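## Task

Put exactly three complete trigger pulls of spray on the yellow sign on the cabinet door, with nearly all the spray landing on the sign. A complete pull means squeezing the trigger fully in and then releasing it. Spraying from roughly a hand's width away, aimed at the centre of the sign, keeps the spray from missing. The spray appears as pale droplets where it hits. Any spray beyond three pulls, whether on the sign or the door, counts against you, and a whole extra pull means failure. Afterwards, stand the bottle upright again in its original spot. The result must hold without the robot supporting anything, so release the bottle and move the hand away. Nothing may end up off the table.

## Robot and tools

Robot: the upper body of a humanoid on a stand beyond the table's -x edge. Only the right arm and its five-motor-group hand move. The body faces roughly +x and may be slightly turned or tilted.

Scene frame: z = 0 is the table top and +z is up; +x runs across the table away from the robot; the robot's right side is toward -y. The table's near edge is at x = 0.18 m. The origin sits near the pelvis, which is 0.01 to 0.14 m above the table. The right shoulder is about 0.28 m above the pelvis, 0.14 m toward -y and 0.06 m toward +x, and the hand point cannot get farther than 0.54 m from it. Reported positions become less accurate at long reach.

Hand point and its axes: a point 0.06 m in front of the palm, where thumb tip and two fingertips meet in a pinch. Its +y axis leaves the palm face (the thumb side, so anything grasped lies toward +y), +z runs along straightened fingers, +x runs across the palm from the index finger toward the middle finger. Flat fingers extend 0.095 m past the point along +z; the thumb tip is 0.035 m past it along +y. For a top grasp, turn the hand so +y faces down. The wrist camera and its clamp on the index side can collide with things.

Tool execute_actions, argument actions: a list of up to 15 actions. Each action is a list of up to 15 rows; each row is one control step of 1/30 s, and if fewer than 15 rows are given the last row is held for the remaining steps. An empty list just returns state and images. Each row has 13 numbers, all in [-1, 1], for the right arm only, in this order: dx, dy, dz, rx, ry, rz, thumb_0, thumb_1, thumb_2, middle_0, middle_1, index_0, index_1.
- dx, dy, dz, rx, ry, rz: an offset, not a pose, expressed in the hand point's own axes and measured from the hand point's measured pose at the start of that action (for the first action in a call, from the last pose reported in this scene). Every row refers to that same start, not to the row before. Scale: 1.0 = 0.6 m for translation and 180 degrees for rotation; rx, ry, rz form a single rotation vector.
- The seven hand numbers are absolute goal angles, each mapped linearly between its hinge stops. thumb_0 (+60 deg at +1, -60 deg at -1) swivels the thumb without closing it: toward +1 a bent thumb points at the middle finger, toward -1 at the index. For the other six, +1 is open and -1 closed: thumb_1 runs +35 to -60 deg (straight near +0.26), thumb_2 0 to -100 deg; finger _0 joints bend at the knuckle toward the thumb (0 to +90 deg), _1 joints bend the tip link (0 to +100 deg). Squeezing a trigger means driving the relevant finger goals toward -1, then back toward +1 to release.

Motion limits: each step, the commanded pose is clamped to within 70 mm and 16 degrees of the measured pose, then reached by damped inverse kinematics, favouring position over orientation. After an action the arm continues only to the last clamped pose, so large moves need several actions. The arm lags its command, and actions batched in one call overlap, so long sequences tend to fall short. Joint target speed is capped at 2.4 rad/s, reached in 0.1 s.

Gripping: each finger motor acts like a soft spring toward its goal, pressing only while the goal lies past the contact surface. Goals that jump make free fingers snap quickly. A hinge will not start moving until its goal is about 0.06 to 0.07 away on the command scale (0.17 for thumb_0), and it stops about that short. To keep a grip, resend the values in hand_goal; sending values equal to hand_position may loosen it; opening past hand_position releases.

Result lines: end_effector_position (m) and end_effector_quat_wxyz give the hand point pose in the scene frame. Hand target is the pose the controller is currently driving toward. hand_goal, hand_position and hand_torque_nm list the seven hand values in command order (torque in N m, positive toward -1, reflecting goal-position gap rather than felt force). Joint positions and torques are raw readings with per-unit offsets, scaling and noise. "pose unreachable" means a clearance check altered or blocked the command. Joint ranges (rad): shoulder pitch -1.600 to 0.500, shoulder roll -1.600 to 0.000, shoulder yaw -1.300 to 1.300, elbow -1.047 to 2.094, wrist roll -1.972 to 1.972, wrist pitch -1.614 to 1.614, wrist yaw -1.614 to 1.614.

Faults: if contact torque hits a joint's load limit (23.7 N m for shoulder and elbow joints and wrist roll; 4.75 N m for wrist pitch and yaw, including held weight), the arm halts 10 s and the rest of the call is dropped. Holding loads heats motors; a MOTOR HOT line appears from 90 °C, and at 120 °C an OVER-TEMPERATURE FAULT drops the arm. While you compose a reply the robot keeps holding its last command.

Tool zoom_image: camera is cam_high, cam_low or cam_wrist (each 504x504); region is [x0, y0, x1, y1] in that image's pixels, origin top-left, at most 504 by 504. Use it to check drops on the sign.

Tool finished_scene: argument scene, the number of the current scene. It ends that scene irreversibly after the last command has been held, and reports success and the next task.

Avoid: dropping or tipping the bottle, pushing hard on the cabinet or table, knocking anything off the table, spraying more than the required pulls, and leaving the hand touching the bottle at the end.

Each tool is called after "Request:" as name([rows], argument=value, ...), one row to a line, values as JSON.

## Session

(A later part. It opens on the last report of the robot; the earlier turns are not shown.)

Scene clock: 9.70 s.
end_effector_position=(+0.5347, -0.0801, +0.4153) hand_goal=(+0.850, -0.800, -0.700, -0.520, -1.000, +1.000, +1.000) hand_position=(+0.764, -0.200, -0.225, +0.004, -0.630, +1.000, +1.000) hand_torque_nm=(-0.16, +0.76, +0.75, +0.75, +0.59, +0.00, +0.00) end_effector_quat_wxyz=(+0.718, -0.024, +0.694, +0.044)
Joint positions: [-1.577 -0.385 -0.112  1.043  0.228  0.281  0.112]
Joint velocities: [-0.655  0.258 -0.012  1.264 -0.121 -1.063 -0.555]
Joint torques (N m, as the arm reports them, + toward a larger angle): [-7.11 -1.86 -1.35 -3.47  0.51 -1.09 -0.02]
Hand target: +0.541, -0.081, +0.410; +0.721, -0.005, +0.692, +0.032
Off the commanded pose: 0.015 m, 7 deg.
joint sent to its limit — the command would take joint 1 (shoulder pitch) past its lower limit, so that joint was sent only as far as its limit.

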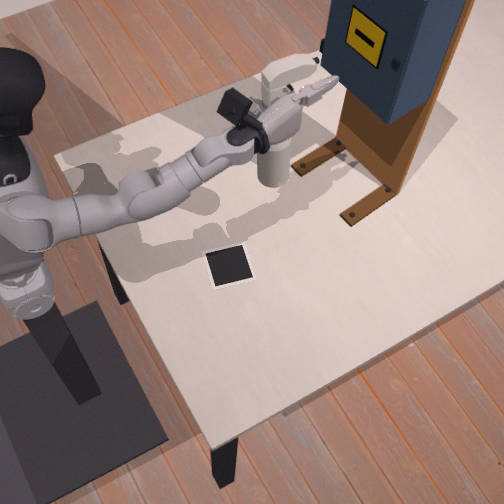

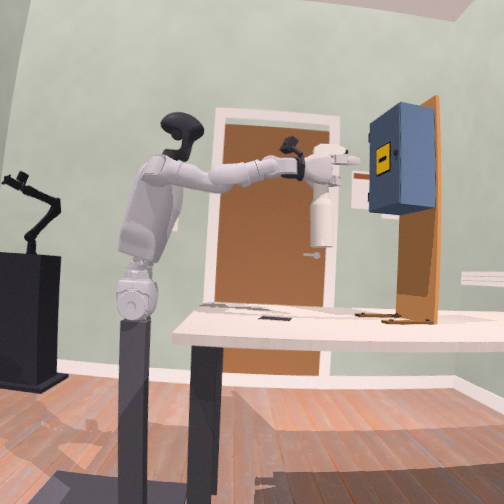

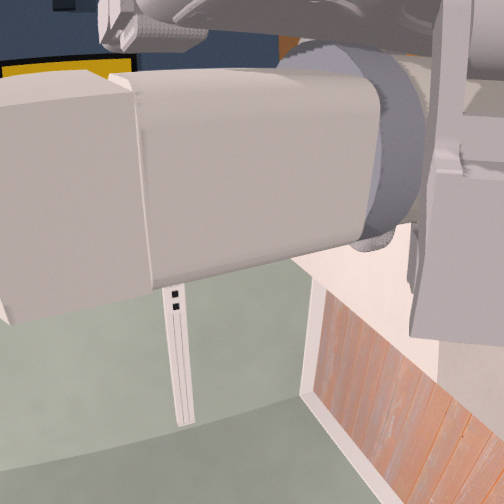

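Request:
execute_actions(actions=[])

Request:
zoom_image(camera="cam_high", region=[220, 0, 440, 220])

Request:
zoom_image(camera="cam_low", region=[270, 90, 450, 270])

Scene clock: 9.80 s.
end_effector_position=(+0.5398, -0.0784, +0.4141) hand_goal=(+0.850, -0.800, -0.700, -0.520, -1.000, +1.000, +1.000) hand_position=(+0.764, -0.200, -0.225, +0.004, -0.630, +1.000, +1.000) hand_torque_nm=(-0.16, +0.76, +0.75, +0.75, +0.58, +0.00, +0.00) end_effector_quat_wxyz=(+0.726, -0.009, +0.687, +0.037)
Joint positions: [-1.591 -0.364 -0.118  1.105  0.225  0.206  0.073]
Joint velocities: [ 0.009  0.081  0.     0.353 -0.038 -0.08  -0.157]
Joint torques (N m, as the arm reports them, + toward a larger angle): [-8.11 -2.12 -1.27 -4.    0.61 -1.04  0.01]
Hand target: +0.541, -0.081, +0.410; +0.721, -0.005, +0.692, +0.032
Off the commanded pose: 0.012 m, 9 deg.

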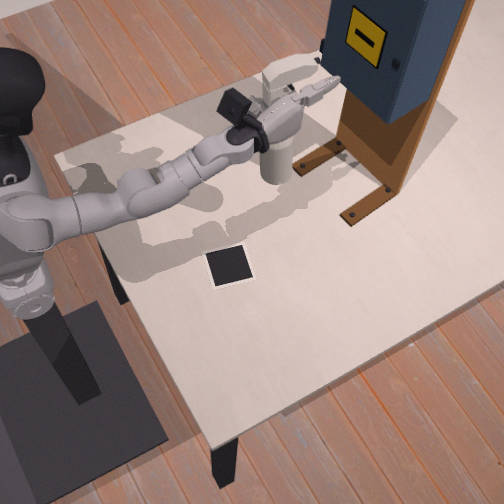

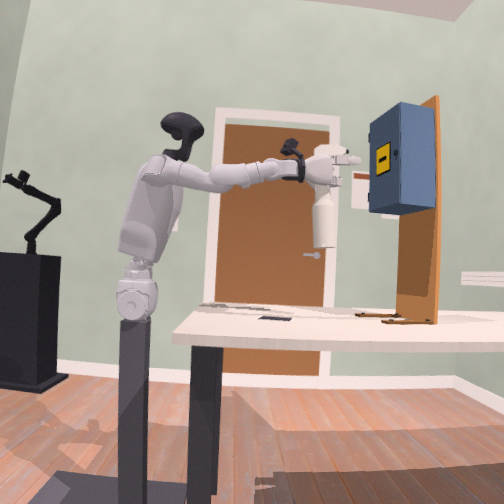

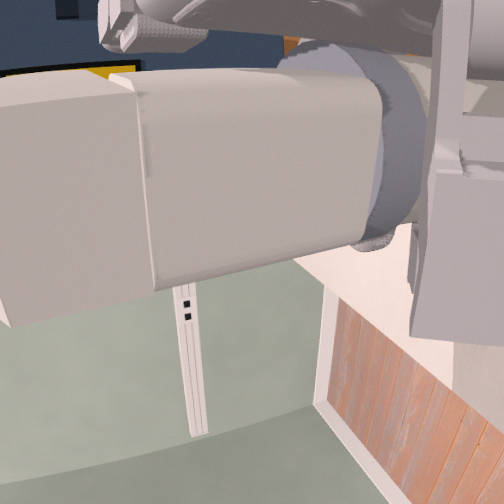

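Region (220, 0, 440, 220) of cam_high's 504x504 image, scaled by 2.291, with more detail than that image has.

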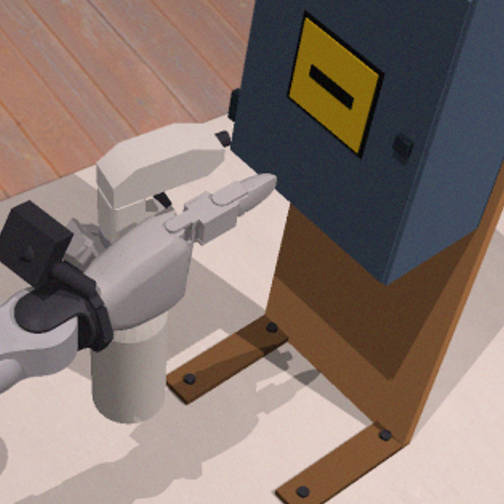

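Region (270, 90, 450, 270) of cam_low's 504x504 image, scaled by 2.800, with more detail than that image has.

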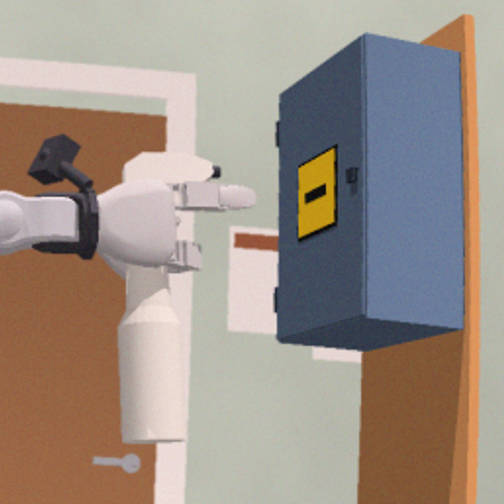

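Request:
execute_actions(actions=[])

Scene clock: 10.50 s.
end_effector_position=(+0.5412, -0.0796, +0.4082) hand_goal=(+0.850, -0.800, -0.700, -0.520, -1.000, +1.000, +1.000) hand_position=(+0.766, -0.200, -0.225, +0.002, -0.631, +1.000, +1.000) hand_torque_nm=(-0.16, +0.76, +0.75, +0.74, +0.58, +0.00, +0.00) end_effector_quat_wxyz=(+0.719, -0.006, +0.694, +0.034)
Joint positions: [-1.59  -0.363 -0.119  1.122  0.223  0.205  0.067]
Joint velocities: [0.014 0.003 0.    0.008 0.    0.    0.   ]
Joint torques (N m, as the arm reports them, + toward a larger angle): [-8.27 -2.17 -1.15 -4.41  0.57 -1.1   0.04]
Hand target: +0.541, -0.081, +0.410; +0.721, -0.005, +0.692, +0.032
Off the commanded pose: 0.010 m, 10 deg.

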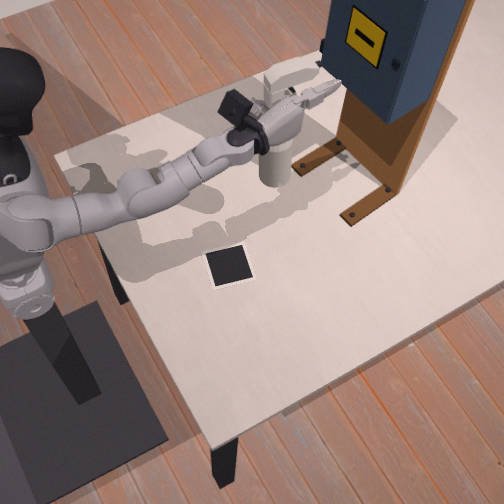

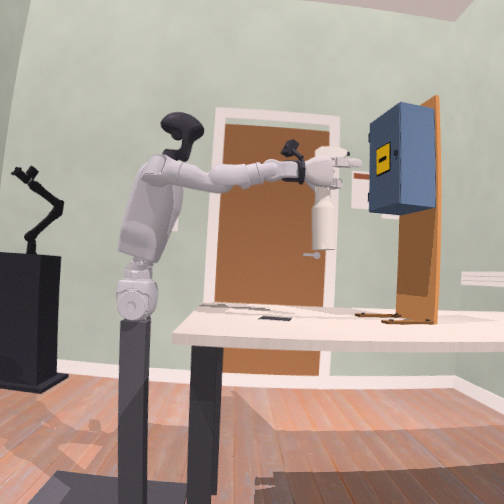

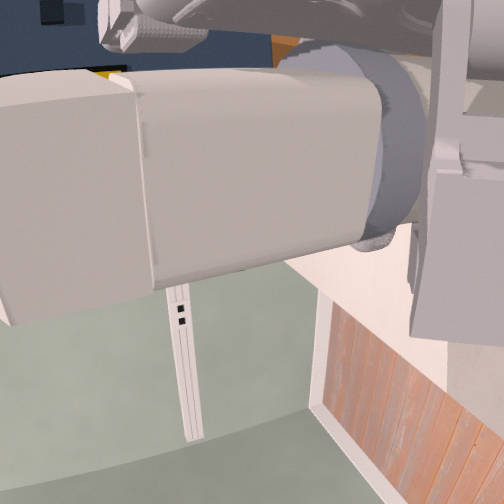

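Request:
execute_actions([
  [[0.004,0,0.003,0,0.002,0,0.85,-0.8,-0.7,-0.52,-1,0.9,0.8],[0.008,0,0.006,0,0.004,0,0.85,-0.8,-0.7,-0.52,-1,0.8,0.6],[0.012,0,0.009,0,0.006,0,0.85,-0.8,-0.7,-0.52,-1,0.7,0.45],[0.016,0,0.012,0,0.008,0,0.85,-0.8,-0.7,-0.52,-1,0.6,0.3],[0.02,0,0.015,0,0.01,0,0.85,-0.8,-0.7,-0.52,-1,0.5,0.15],[0.02,0,0.015,0,0.01,0,0.85,-0.8,-0.7,-0.52,-1,0.5,0.0]],
])

Request:
execute_actions(actions=[])

Request:
zoom_image(camera="cam_low", region=[270, 90, 450, 270])

Request:
zoom_image(camera="cam_high", region=[220, 0, 440, 220])

Scene clock: 11.30 s.
end_effector_position=(+0.5491, -0.0777, +0.3947) hand_goal=(+0.850, -0.800, -0.700, -0.520, -1.000, +0.500, +0.000) hand_position=(+0.766, -0.200, -0.225, +0.002, -0.631, +0.558, +0.053) hand_torque_nm=(-0.16, +0.76, +0.75, +0.74, +0.58, +0.08, +0.08) end_effector_quat_wxyz=(+0.711, +0.024, +0.702, +0.012)
Joint positions: [-1.589 -0.326 -0.119  1.173  0.221  0.165 -0.03 ]
Joint velocities: [-0.006  0.     0.    -0.003 -0.003 -0.002 -0.011]
Joint torques (N m, as the arm reports them, + toward a larger angle): [-8.33 -2.19 -0.88 -4.35  0.45 -1.09  0.04]
Hand target: +0.549, -0.079, +0.396; +0.713, +0.024, +0.700, +0.009
Off the commanded pose: 0.003 m, 4 deg.
joint sent to its limit — the command would take joint 1 (shoulder pitch) past its lower limit, so that joint was sent only as far as its limit.

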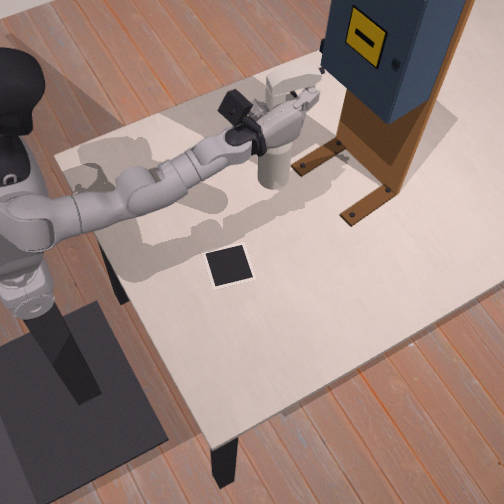

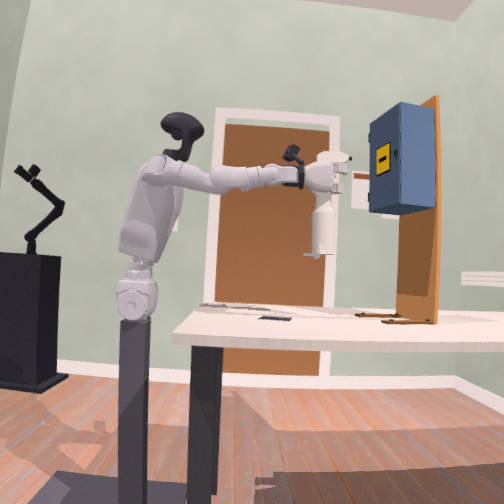

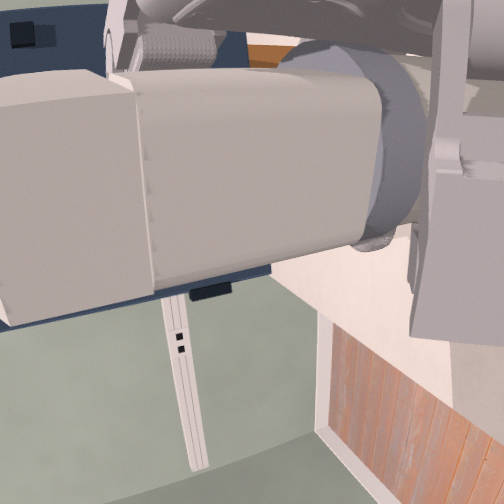

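Scene clock: 11.30 s.
end_effector_position=(+0.5491, -0.0777, +0.3947) hand_goal=(+0.850, -0.800, -0.700, -0.520, -1.000, +0.500, +0.000) hand_position=(+0.766, -0.200, -0.225, +0.002, -0.631, +0.558, +0.053) hand_torque_nm=(-0.16, +0.76, +0.75, +0.74, +0.58, +0.08, +0.08) end_effector_quat_wxyz=(+0.711, +0.024, +0.702, +0.012)
Joint positions: [-1.589 -0.326 -0.119  1.173  0.221  0.165 -0.03 ]
Joint velocities: [-0.006  0.     0.    -0.003 -0.003 -0.002 -0.011]
Joint torques (N m, as the arm reports them, + toward a larger angle): [-8.33 -2.19 -0.88 -4.35  0.45 -1.09  0.04]
Hand target: +0.549, -0.079, +0.396; +0.713, +0.024, +0.700, +0.009
Off the commanded pose: 0.003 m, 4 deg.

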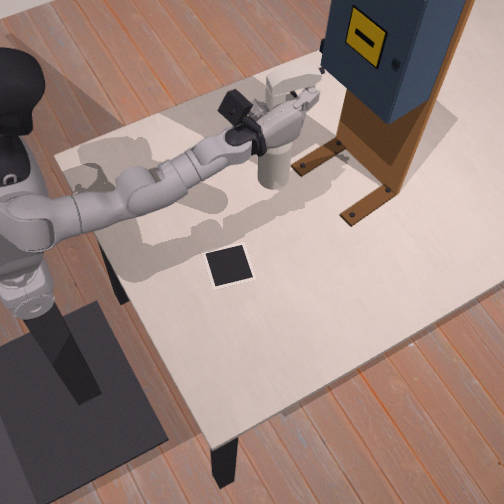

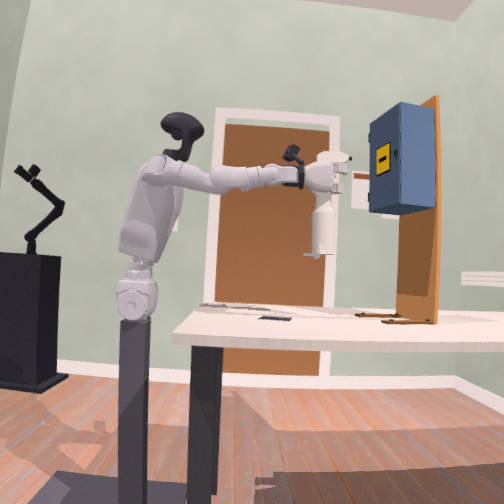

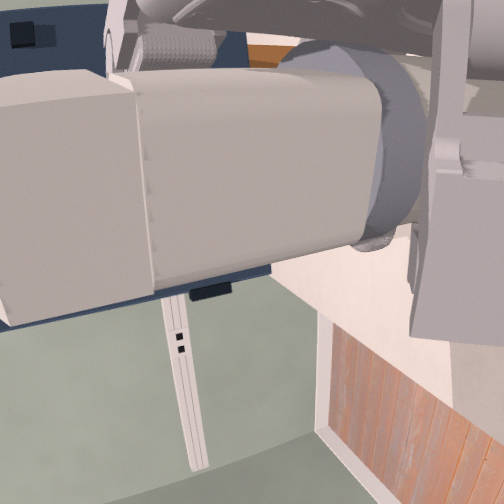

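Region (270, 90, 450, 270) of cam_low's 504x504 image, scaled by 2.800, with more detail than that image has.

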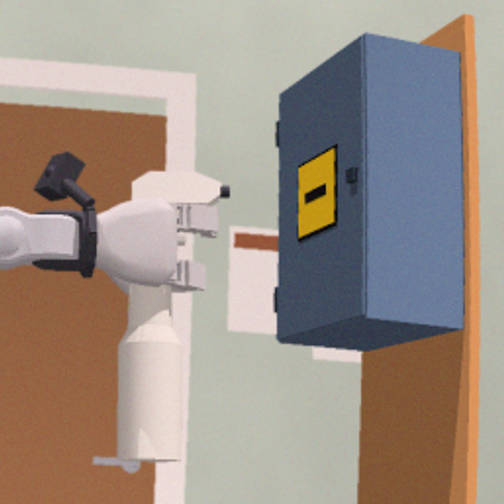

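Region (220, 0, 440, 220) of cam_high's 504x504 image, scaled by 2.291, with more detail than that image has.

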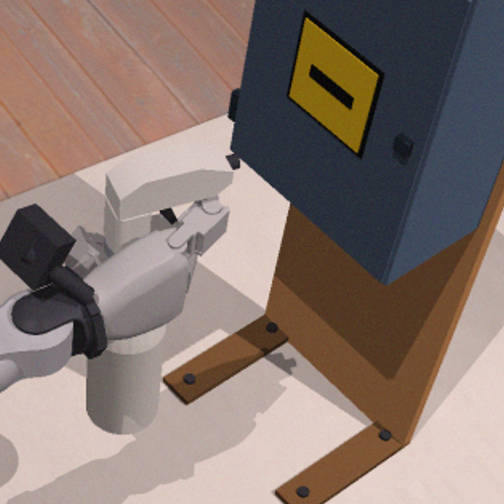

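Request:
execute_actions([
  [[-0.001,0,-0.003,-0.008,-0.002,0,0.85,-0.8,-0.7,-0.52,-1,0.5,0.0],[-0.002,0,-0.006,-0.016,-0.004,0,0.85,-0.8,-0.7,-0.52,-1,0.5,0.0],[-0.003,0,-0.009,-0.024,-0.006,0,0.85,-0.8,-0.7,-0.52,-1,0.5,0.0],[-0.004,0,-0.012,-0.032,-0.008,0,0.85,-0.8,-0.7,-0.52,-1,0.5,0.0],[-0.005,0,-0.014,-0.04,-0.01,0,0.85,-0.8,-0.7,-0.52,-1,0.5,0.0]],
])

Request:
zoom_image(camera="cam_low", region=[270, 90, 450, 270])

Request:
zoom_image(camera="cam_high", region=[220, 0, 440, 220])

Scene clock: 12.67 s.
end_effector_position=(+0.5406, -0.0781, +0.3976) hand_goal=(+0.850, -0.800, -0.700, -0.520, -1.000, +0.500, +0.000) hand_position=(+0.766, -0.200, -0.225, +0.002, -0.631, +0.556, +0.051) hand_torque_nm=(-0.16, +0.76, +0.75, +0.74, +0.58, +0.08, +0.08) end_effector_quat_wxyz=(+0.723, -0.010, +0.689, +0.046)
Joint positions: [-1.59  -0.355 -0.126  1.216  0.221  0.102  0.105]
Joint velocities: [ 0.003 -0.009 -0.017  0.003  0.     0.     0.001]
Joint torques (N m, as the arm reports them, + toward a larger angle): [-8.21 -2.04 -1.23 -4.1   0.75 -1.09  0.16]
Hand target: +0.540, -0.078, +0.398; +0.723, -0.010, +0.689, +0.048
Off the commanded pose: 0.000 m, 2 deg.
joint sent to its limit — the command would take joint 1 (shoulder pitch) past its lower limit, so that joint was sent only as far as its limit.

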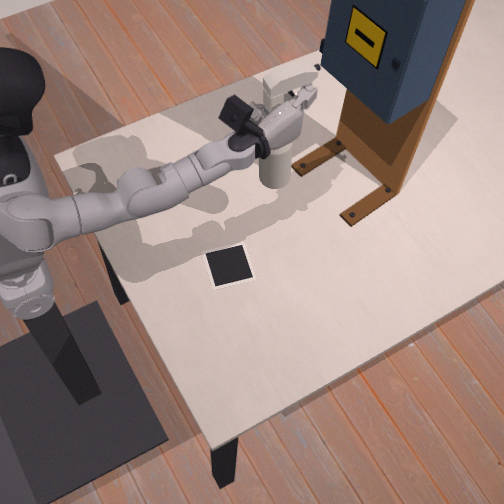

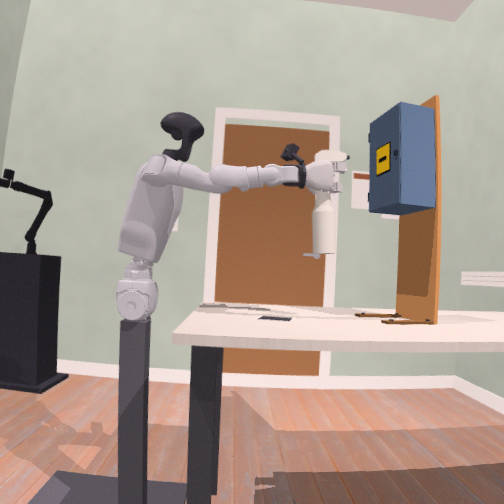

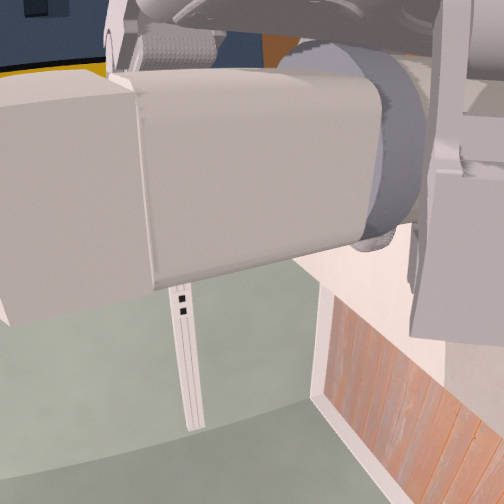

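Region (270, 90, 450, 270) of cam_low's 504x504 image, scaled by 2.800, with more detail than that image has.

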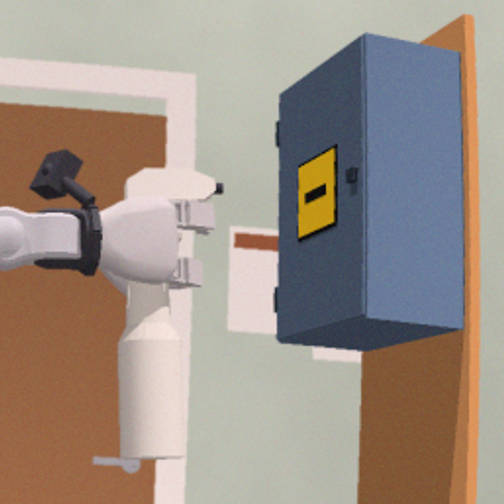

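Region (220, 0, 440, 220) of cam_high's 504x504 image, scaled by 2.291, with more detail than that image has.

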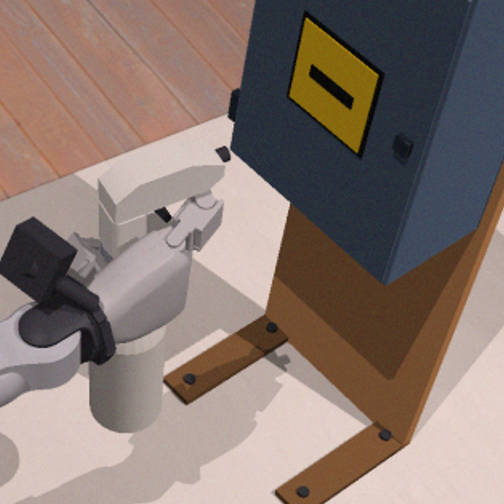

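Request:
execute_actions([
  [[0,0.004,0,0,0,0,0.85,-0.8,-0.7,-0.52,-1,0.45,-0.1],[0,0.008,0,0,0,0,0.85,-0.8,-0.7,-0.52,-1,0.4,-0.2],[0,0.012,0,0,0,0,0.85,-0.8,-0.7,-0.52,-1,0.35,-0.3],[0,0.014,0,0,0,0,0.85,-0.8,-0.7,-0.52,-1,0.3,-0.3],[0,0.014,0,0,0,0,0.85,-0.8,-0.7,-0.52,-1,0.3,-0.3],[0,0.014,0,0,0,0,0.85,-0.8,-0.7,-0.52,-1,0.3,-0.3],[0,0.014,0,0,0,0,0.85,-0.8,-0.7,-0.52,-1,0.3,-0.3],[0,0.014,0,0,0,0,0.85,-0.8,-0.7,-0.52,-1,0.25,-0.35],[0,0.014,0,0,0,0,0.85,-0.8,-0.7,-0.52,-1,0.2,-0.4],[0,0.014,0,0,0,0,0.85,-0.8,-0.7,-0.52,-1,0.15,-0.45]],
])

Request:
zoom_image(camera="cam_high", region=[220, 0, 440, 220])

Scene clock: 13.40 s.
end_effector_position=(+0.5395, -0.0686, +0.3984) hand_goal=(+0.850, -0.800, -0.700, -0.520, -1.000, +0.150, -0.450) hand_position=(+0.768, -0.200, -0.225, +0.001, -0.631, +0.293, -0.392) hand_torque_nm=(-0.16, +0.76, +0.75, +0.74, +0.58, +0.20, +0.08) end_effector_quat_wxyz=(+0.724, -0.011, +0.689, +0.048)
Joint positions: [-1.568 -0.329 -0.124  1.145  0.221  0.141  0.077]
Joint velocities: [ 0.008 -0.009  0.005  0.    -0.002  0.004  0.   ]
Joint torques (N m, as the arm reports them, + toward a larger angle): [-7.96 -2.17 -1.02 -4.47  0.72 -0.99  0.02]
Hand target: +0.540, -0.070, +0.398; +0.723, -0.010, +0.689, +0.046
Off the commanded pose: 0.001 m, 0 deg.

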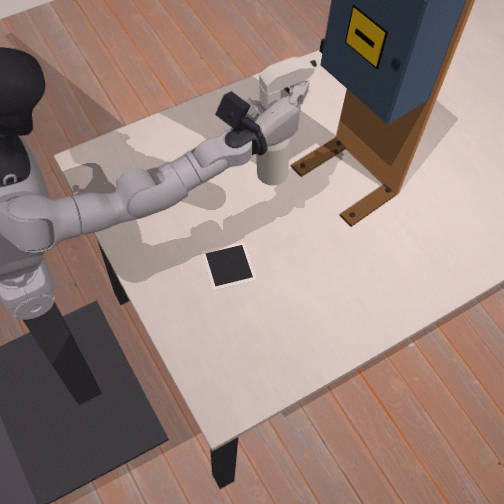

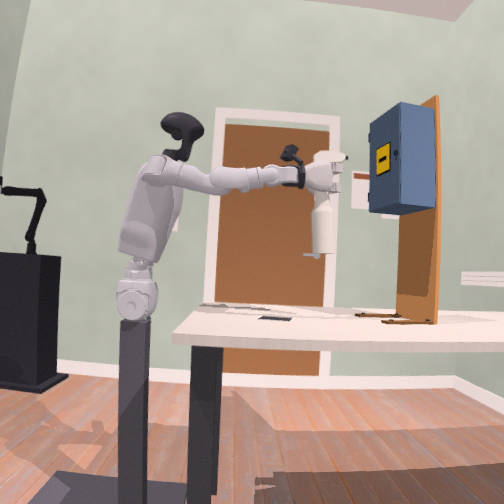

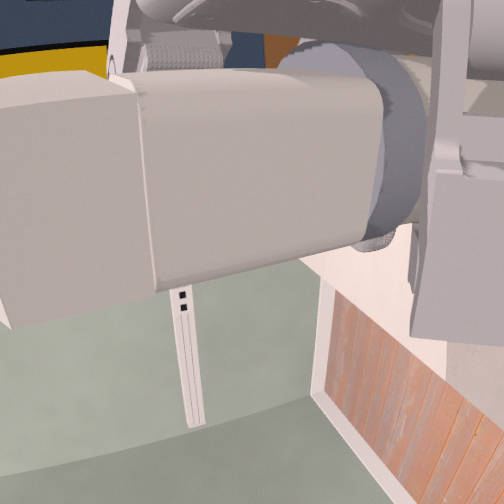

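Region (220, 0, 440, 220) of cam_high's 504x504 image, scaled by 2.291, with more detail than that image has.

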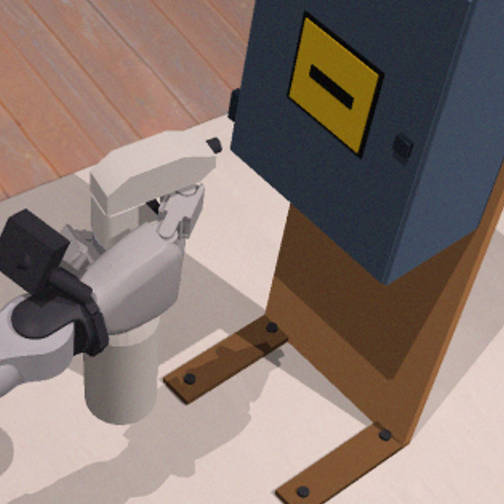

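Request:
execute_actions([
  [[0,0,0.003,0,0,0,0.85,-0.8,-0.7,-0.52,-1,0.15,-0.45],[0,0,0.006,0,0,0,0.85,-0.8,-0.7,-0.52,-1,0.15,-0.45],[0,0,0.009,0,0,0,0.85,-0.8,-0.7,-0.52,-1,0.15,-0.45],[0,0,0.01,0,0,0,0.85,-0.8,-0.7,-0.52,-1,0.15,-0.45],[0,0,0.01,0,0,0,0.85,-0.8,-0.7,-0.52,-1,0.15,-0.45],[0,0,0.01,0,0,0,0.85,-0.8,-0.7,-0.52,-1,0.15,-0.45],[0,0,0.01,0,0,0,0.85,-0.8,-0.7,-0.52,-1,0.15,-0.5],[0,0,0.01,0,0,0,0.85,-0.8,-0.7,-0.52,-1,0.12,-0.55],[0,0,0.01,0,0,0,0.85,-0.8,-0.7,-0.52,-1,0.1,-0.6],[0,0,0.01,0,0,0,0.85,-0.8,-0.7,-0.52,-1,0.1,-0.65]],
])

Request:
zoom_image(camera="cam_high", region=[220, 0, 440, 220])

Scene clock: 14.13 s.
end_effector_position=(+0.5443, -0.0680, +0.3984) hand_goal=(+0.850, -0.800, -0.700, -0.520, -1.000, +0.100, -0.650) hand_position=(+0.769, -0.200, -0.226, +0.000, -0.631, +0.260, -0.555) hand_torque_nm=(-0.15, +0.76, +0.75, +0.74, +0.58, +0.23, +0.15) end_effector_quat_wxyz=(+0.724, +0.005, +0.689, +0.035)
Joint positions: [-1.59  -0.315 -0.124  1.19   0.219  0.111  0.027]
Joint velocities: [ 0.011 -0.008  0.003 -0.002  0.     0.     0.   ]
Joint torques (N m, as the arm reports them, + toward a larger angle): [-8.21 -2.02 -0.87 -4.17  0.61 -1.09  0.03]
Hand target: +0.545, -0.068, +0.399; +0.725, +0.005, +0.688, +0.034
Off the commanded pose: 0.001 m, 2 deg.
joint sent to its limit — the command would take joint 1 (shoulder pitch) past its lower limit, so that joint was sent only as far as its limit.

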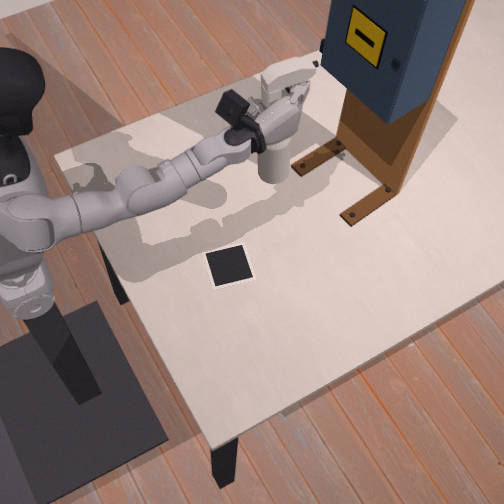

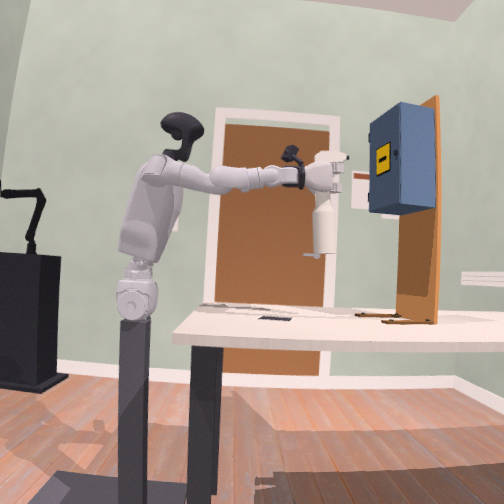

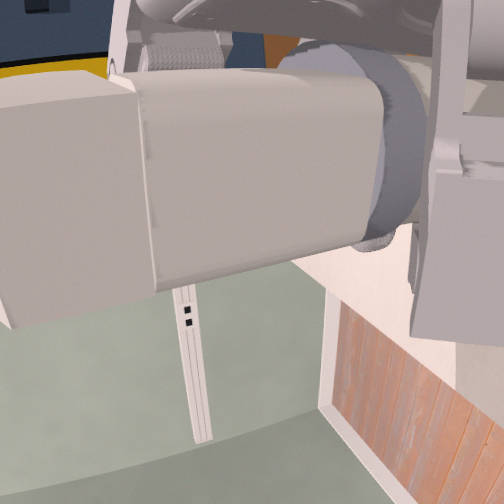

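Region (220, 0, 440, 220) of cam_high's 504x504 image, scaled by 2.291, with more detail than that image has.

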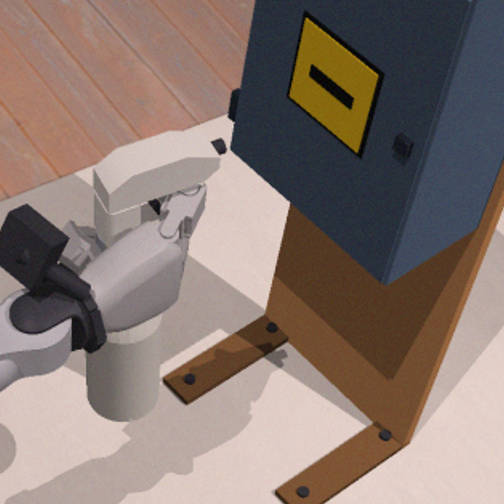

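No spray yet. Shift slightly left and squeeze a bit more.

Request:
execute_actions([
  [[0,0.003,0,0,0,0,0.85,-0.8,-0.7,-0.52,-1,0.1,-0.65],[0,0.006,0,0,0,0,0.85,-0.8,-0.7,-0.52,-1,0.1,-0.65],[0,0.009,0,0,0,0,0.85,-0.8,-0.7,-0.52,-1,0.1,-0.65],[0,0.01,0,0,0,0,0.85,-0.8,-0.7,-0.52,-1,0.1,-0.65],[0,0.01,0,0,0,0,0.85,-0.8,-0.7,-0.52,-1,0.1,-0.65],[0,0.01,0,0,0,0,0.85,-0.8,-0.7,-0.52,-1,0.1,-0.65],[0,0.01,0,0,0,0,0.85,-0.8,-0.7,-0.52,-1,0.07,-0.68],[0,0.01,0,0,0,0,0.85,-0.8,-0.7,-0.52,-1,0.04,-0.7],[0,0.01,0,0,0,0,0.85,-0.8,-0.7,-0.52,-1,0.0,-0.7],[0,0.01,0,0,0,0,0.85,-0.8,-0.7,-0.52,-1,-0.04,-0.7]],
])

Request:
zoom_image(camera="cam_high", region=[300, 0, 420, 120])

Scene clock: 14.87 s.
end_effector_position=(+0.5436, -0.0613, +0.3997) hand_goal=(+0.850, -0.800, -0.700, -0.520, -1.000, -0.040, -0.700) hand_position=(+0.769, -0.200, -0.226, +0.000, -0.631, +0.113, -0.611) hand_torque_nm=(-0.15, +0.76, +0.75, +0.74, +0.58, +0.21, +0.14) end_effector_quat_wxyz=(+0.725, +0.005, +0.688, +0.038)
Joint positions: [-1.584 -0.298 -0.124  1.161  0.219  0.126  0.01 ]
Joint velocities: [0.006 0.    0.008 0.003 0.012 0.    0.   ]
Joint torques (N m, as the arm reports them, + toward a larger angle): [-8.01 -2.05 -0.83 -4.59  0.64 -0.97  0.04]
Hand target: +0.544, -0.062, +0.399; +0.724, +0.005, +0.689, +0.035
Off the commanded pose: 0.001 m, 0 deg.

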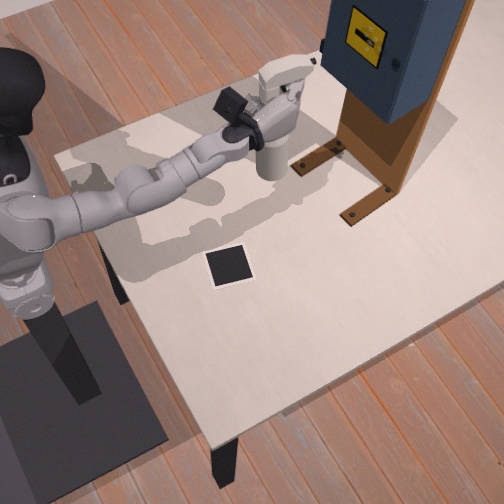

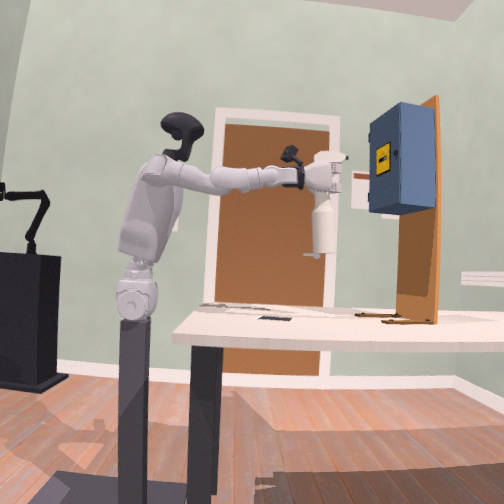

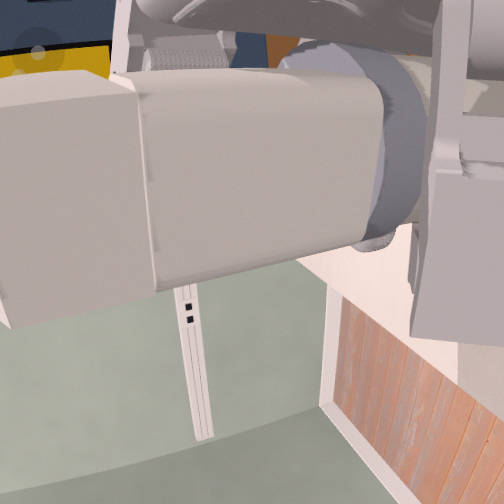

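Region (300, 0, 420, 120) of cam_high's 504x504 image, scaled by 4.200, with more detail than that image has.

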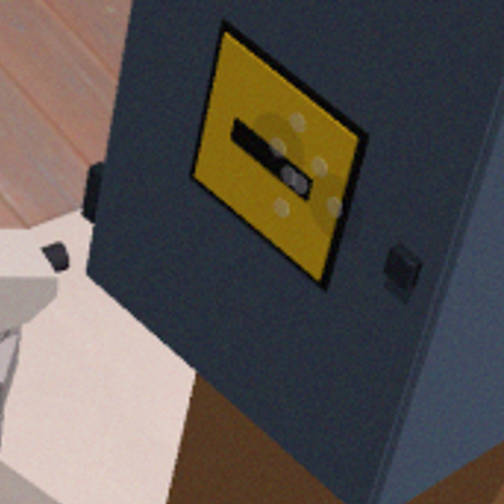

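Request:
execute_actions([
  [[0.001,0.005,0,0,0,0,0.85,-0.8,-0.7,-0.52,-1,-0.04,-0.7],[0.002,0.01,0.001,0,0,0,0.85,-0.8,-0.7,-0.52,-1,-0.04,-0.7],[0.003,0.016,0.002,0,0,0,0.85,-0.8,-0.7,-0.52,-1,-0.04,-0.7],[0.004,0.022,0.003,0,0,0,0.85,-0.8,-0.7,-0.52,-1,-0.04,-0.7],[0.005,0.027,0.004,0,0,0,0.85,-0.8,-0.7,-0.52,-1,-0.04,-0.7],[0.005,0.03,0.005,0,0,0,0.85,-0.8,-0.7,-0.52,-1,-0.04,-0.7]],
  [[0,0,0,0,0,0,0.85,-0.8,-0.7,-0.52,-1,-0.08,-0.7],[0,0,0,0,0,0,0.85,-0.8,-0.7,-0.52,-1,-0.12,-0.7],[0,0,0,0,0,0,0.85,-0.8,-0.7,-0.52,-1,-0.16,-0.7],[0,0,0,0,0,0,0.85,-0.8,-0.7,-0.52,-1,-0.2,-0.7],[0,0,0,0,0,0,0.85,-0.8,-0.7,-0.52,-1,-0.25,-0.7],[0,0,0,0,0,0,0.85,-0.8,-0.7,-0.52,-1,-0.3,-0.7],[0,0,0,0,0,0,0.85,-0.8,-0.7,-0.52,-1,-0.36,-0.7],[0,0,0,0,0,0,0.85,-0.8,-0.7,-0.52,-1,-0.42,-0.7],[0,0,0,0,0,0,0.85,-0.8,-0.7,-0.52,-1,-0.5,-0.7],[0,0,0,0,0,0,0.85,-0.8,-0.7,-0.52,-1,-0.6,-0.7]],
])

Request:
zoom_image(camera="cam_high", region=[300, 0, 420, 120])

Request:
zoom_image(camera="cam_low", region=[290, 130, 370, 210])

Scene clock: 16.40 s.
end_effector_position=(+0.5445, -0.0429, +0.3972) hand_goal=(+0.850, -0.800, -0.700, -0.520, -1.000, -0.600, -0.700) hand_position=(+0.773, -0.200, -0.228, -0.003, -0.631, -0.082, -0.612) hand_torque_nm=(-0.15, +0.76, +0.75, +0.74, +0.58, +0.74, +0.14) end_effector_quat_wxyz=(+0.724, +0.012, +0.689, +0.036)
Joint positions: [-1.59  -0.244 -0.116  1.16   0.217  0.117 -0.056]
Joint velocities: [0.    0.008 0.014 0.018 0.002 0.    0.   ]
Joint torques (N m, as the arm reports them, + toward a larger angle): [-8.15 -1.84 -0.77 -4.41  0.64 -1.05  0.11]
Hand target: +0.544, -0.042, +0.397; +0.724, +0.011, +0.689, +0.036
Off the commanded pose: 0.001 m, 0 deg.

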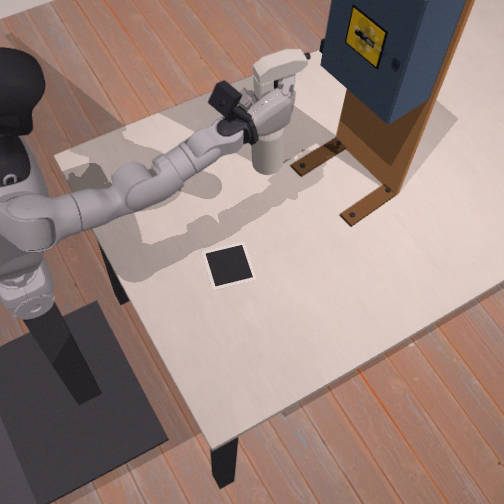

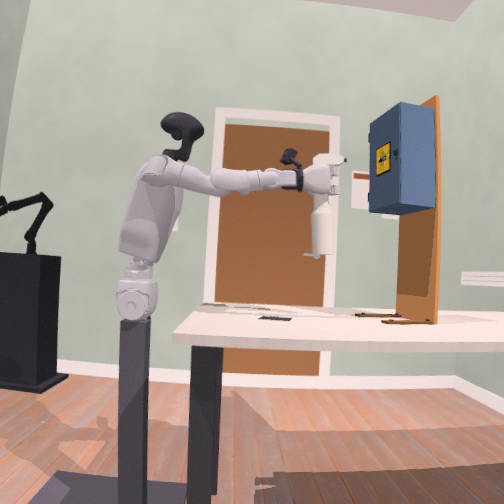

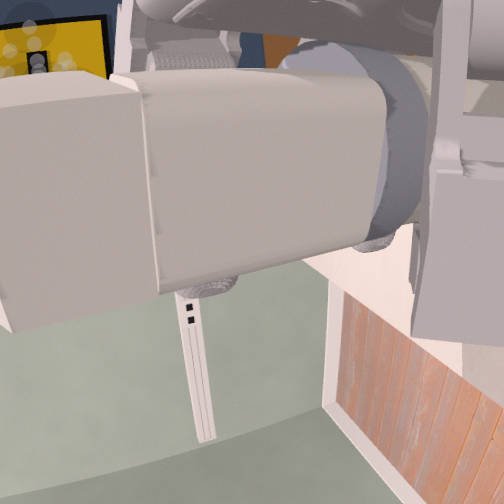

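Region (300, 0, 420, 120) of cam_high's 504x504 image, scaled by 4.200, with more detail than that image has.

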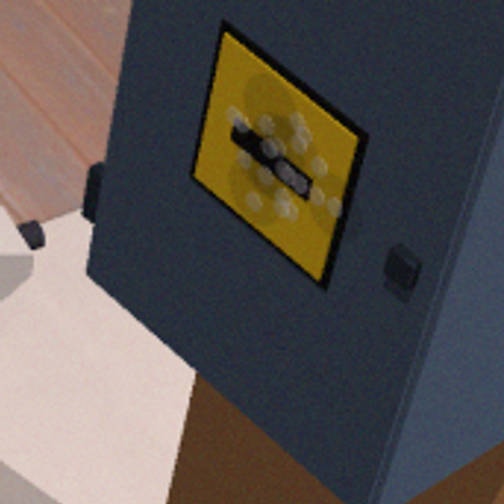

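Region (290, 130, 370, 210) of cam_low's 504x504 image, scaled by 6.300, with more detail than that image has.

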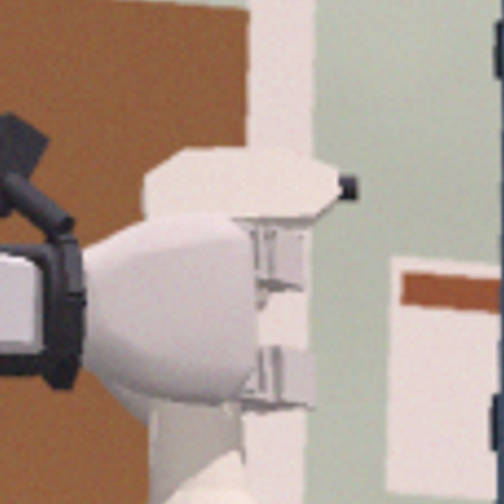

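Request:
execute_actions([
  [[0,0,0,0,0,0,0.85,-0.8,-0.7,-0.52,-1,-0.7,-0.7],[0,0,0,0,0,0,0.85,-0.8,-0.7,-0.52,-1,-0.8,-0.7],[0,0,0,0,0,0,0.85,-0.8,-0.7,-0.52,-1,-0.9,-0.65]],
])

Request:
zoom_image(camera="cam_high", region=[300, 0, 420, 120])

Scene clock: 17.07 s.
end_effector_position=(+0.5445, -0.0429, +0.3972) hand_goal=(+0.850, -0.800, -0.700, -0.520, -1.000, -0.900, -0.650) hand_position=(+0.773, -0.200, -0.228, -0.003, -0.631, -0.084, -0.612) hand_torque_nm=(-0.15, +0.76, +0.75, +0.74, +0.58, +0.76, +0.06) end_effector_quat_wxyz=(+0.724, +0.012, +0.689, +0.036)
Joint positions: [-1.59  -0.244 -0.116  1.16   0.217  0.117 -0.056]
Joint velocities: [ 0.003 -0.003  0.003  0.    -0.012  0.     0.   ]
Joint torques (N m, as the arm reports them, + toward a larger angle): [-8.22 -1.9  -0.8  -4.38  0.6  -1.05  0.1 ]
Hand target: +0.544, -0.043, +0.397; +0.724, +0.012, +0.689, +0.036
Off the commanded pose: 0.000 m, 0 deg.

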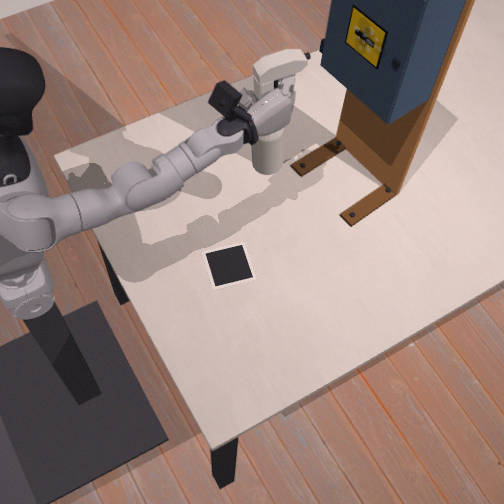

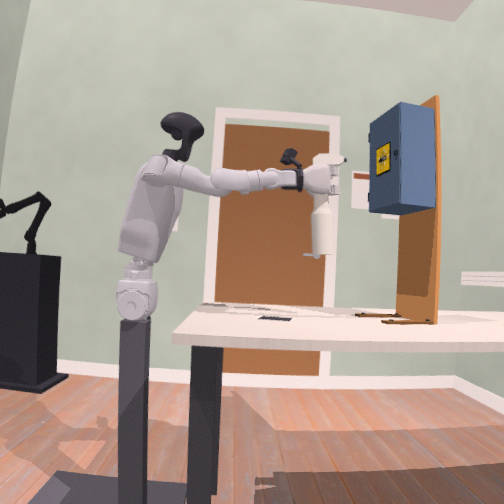

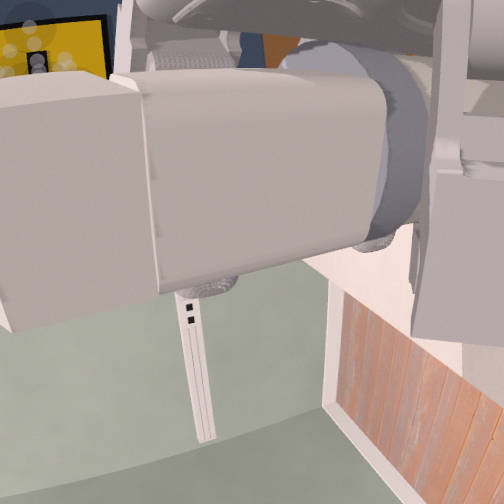

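Region (300, 0, 420, 120) of cam_high's 504x504 image, scaled by 4.200, with more detail than that image has.

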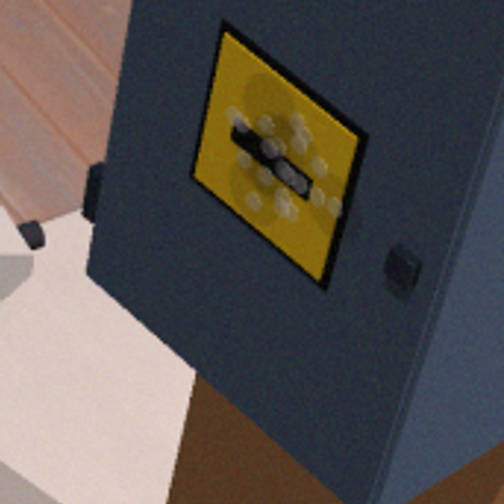

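Request:
execute_actions([
  [[0,0,0,0,0,0,0.85,-0.8,-0.7,-0.52,-1,-0.4,-0.65],[0,0,0,0,0,0,0.85,-0.8,-0.7,-0.52,-1,-0.1,-0.6],[0,0,0,0,0,0,0.85,-0.8,-0.7,-0.52,-1,0.0,-0.5],[0,0,0,0,0,0,0.85,-0.8,-0.7,-0.52,-1,0.1,-0.4],[0,0,0,0,0,0,0.85,-0.8,-0.7,-0.52,-1,0.2,-0.3],[0,0,0,0,0,0,0.85,-0.8,-0.7,-0.52,-1,0.3,-0.2],[0,0,0,0,0,0,0.85,-0.8,-0.7,-0.52,-1,0.4,-0.1],[0,0,0,0,0,0,0.85,-0.8,-0.7,-0.52,-1,0.5,-0.1],[0,0,0,0,0,0,0.85,-0.8,-0.7,-0.52,-1,0.55,-0.1]],
  [[0,0,0,0,0,0,0.85,-0.8,-0.7,-0.52,-1,0.4,-0.2],[0,0,0,0,0,0,0.85,-0.8,-0.7,-0.52,-1,0.3,-0.3],[0,0,0,0,0,0,0.85,-0.8,-0.7,-0.52,-1,0.2,-0.4],[0,0,0,0,0,0,0.85,-0.8,-0.7,-0.52,-1,0.15,-0.5],[0,0,0,0,0,0,0.85,-0.8,-0.7,-0.52,-1,0.1,-0.6],[0,0,0,0,0,0,0.85,-0.8,-0.7,-0.52,-1,0.05,-0.7],[0,0,0,0,0,0,0.85,-0.8,-0.7,-0.52,-1,0.0,-0.7],[0,0,0,0,0,0,0.85,-0.8,-0.7,-0.52,-1,-0.07,-0.7],[0,0,0,0,0,0,0.85,-0.8,-0.7,-0.52,-1,-0.14,-0.7],[0,0,0,0,0,0,0.85,-0.8,-0.7,-0.52,-1,-0.22,-0.7],[0,0,0,0,0,0,0.85,-0.8,-0.7,-0.52,-1,-0.3,-0.7],[0,0,0,0,0,0,0.85,-0.8,-0.7,-0.52,-1,-0.45,-0.7],[0,0,0,0,0,0,0.85,-0.8,-0.7,-0.52,-1,-0.6,-0.7]],
])

Request:
zoom_image(camera="cam_high", region=[300, 0, 420, 120])

Scene clock: 18.47 s.
end_effector_position=(+0.5445, -0.0429, +0.3972) hand_goal=(+0.850, -0.800, -0.700, -0.520, -1.000, -0.600, -0.700) hand_position=(+0.774, -0.200, -0.229, -0.004, -0.631, -0.090, -0.603) hand_torque_nm=(-0.15, +0.76, +0.75, +0.74, +0.58, +0.73, +0.15) end_effector_quat_wxyz=(+0.724, +0.012, +0.689, +0.036)
Joint positions: [-1.59  -0.244 -0.116  1.16   0.217  0.117 -0.056]
Joint velocities: [ 0.003  0.006 -0.012  0.003  0.005  0.     0.   ]
Joint torques (N m, as the arm reports them, + toward a larger angle): [-8.16 -1.93 -0.79 -4.34  0.67 -1.05  0.12]
Hand target: +0.544, -0.043, +0.397; +0.724, +0.012, +0.689, +0.036
Off the commanded pose: 0.000 m, 0 deg.

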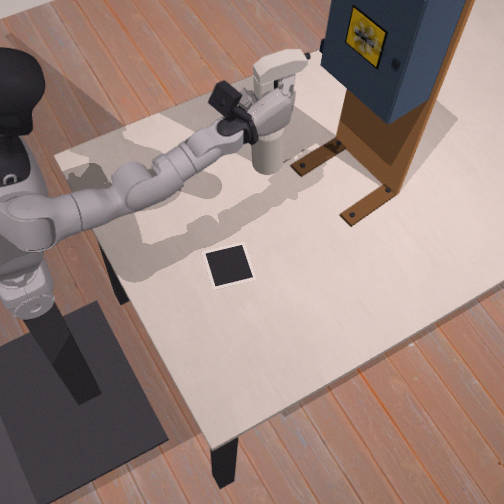

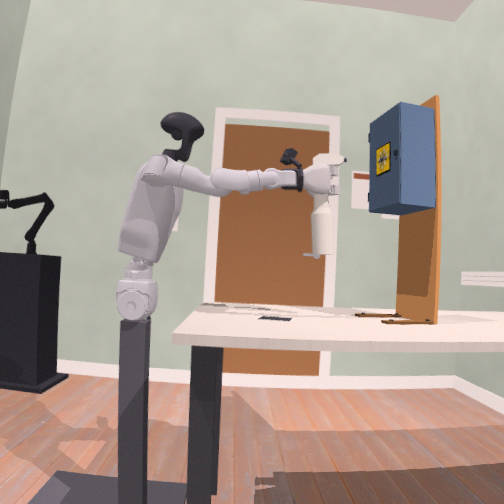

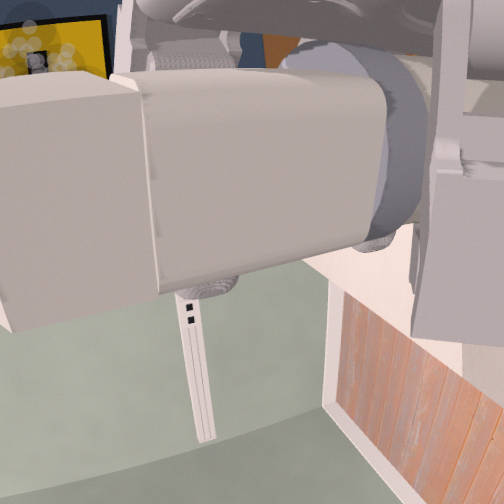

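Region (300, 0, 420, 120) of cam_high's 504x504 image, scaled by 4.200, with more detail than that image has.

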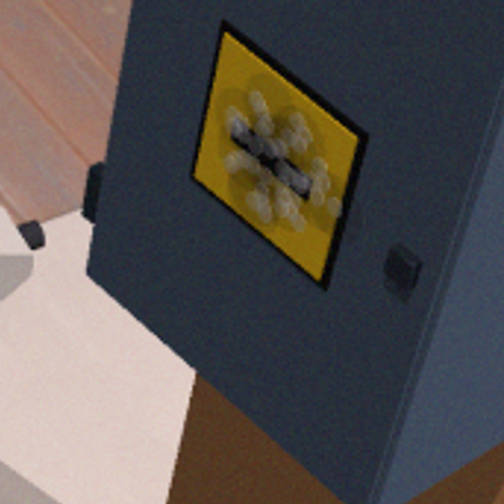

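Request:
zoom_image(camera="cam_high", region=[235, 40, 325, 130])

Region (235, 40, 325, 130) of cam_high's 504x504 image, scaled by 5.600, with more detail than that image has.

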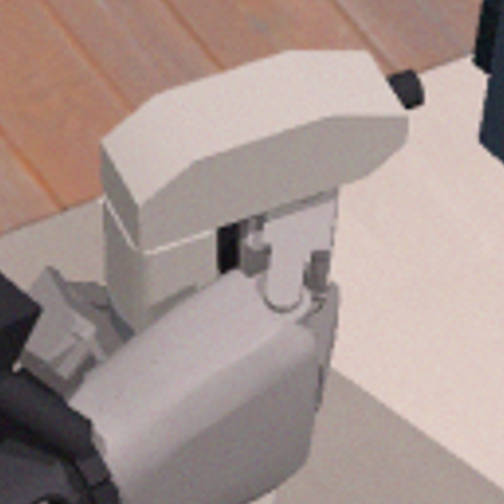

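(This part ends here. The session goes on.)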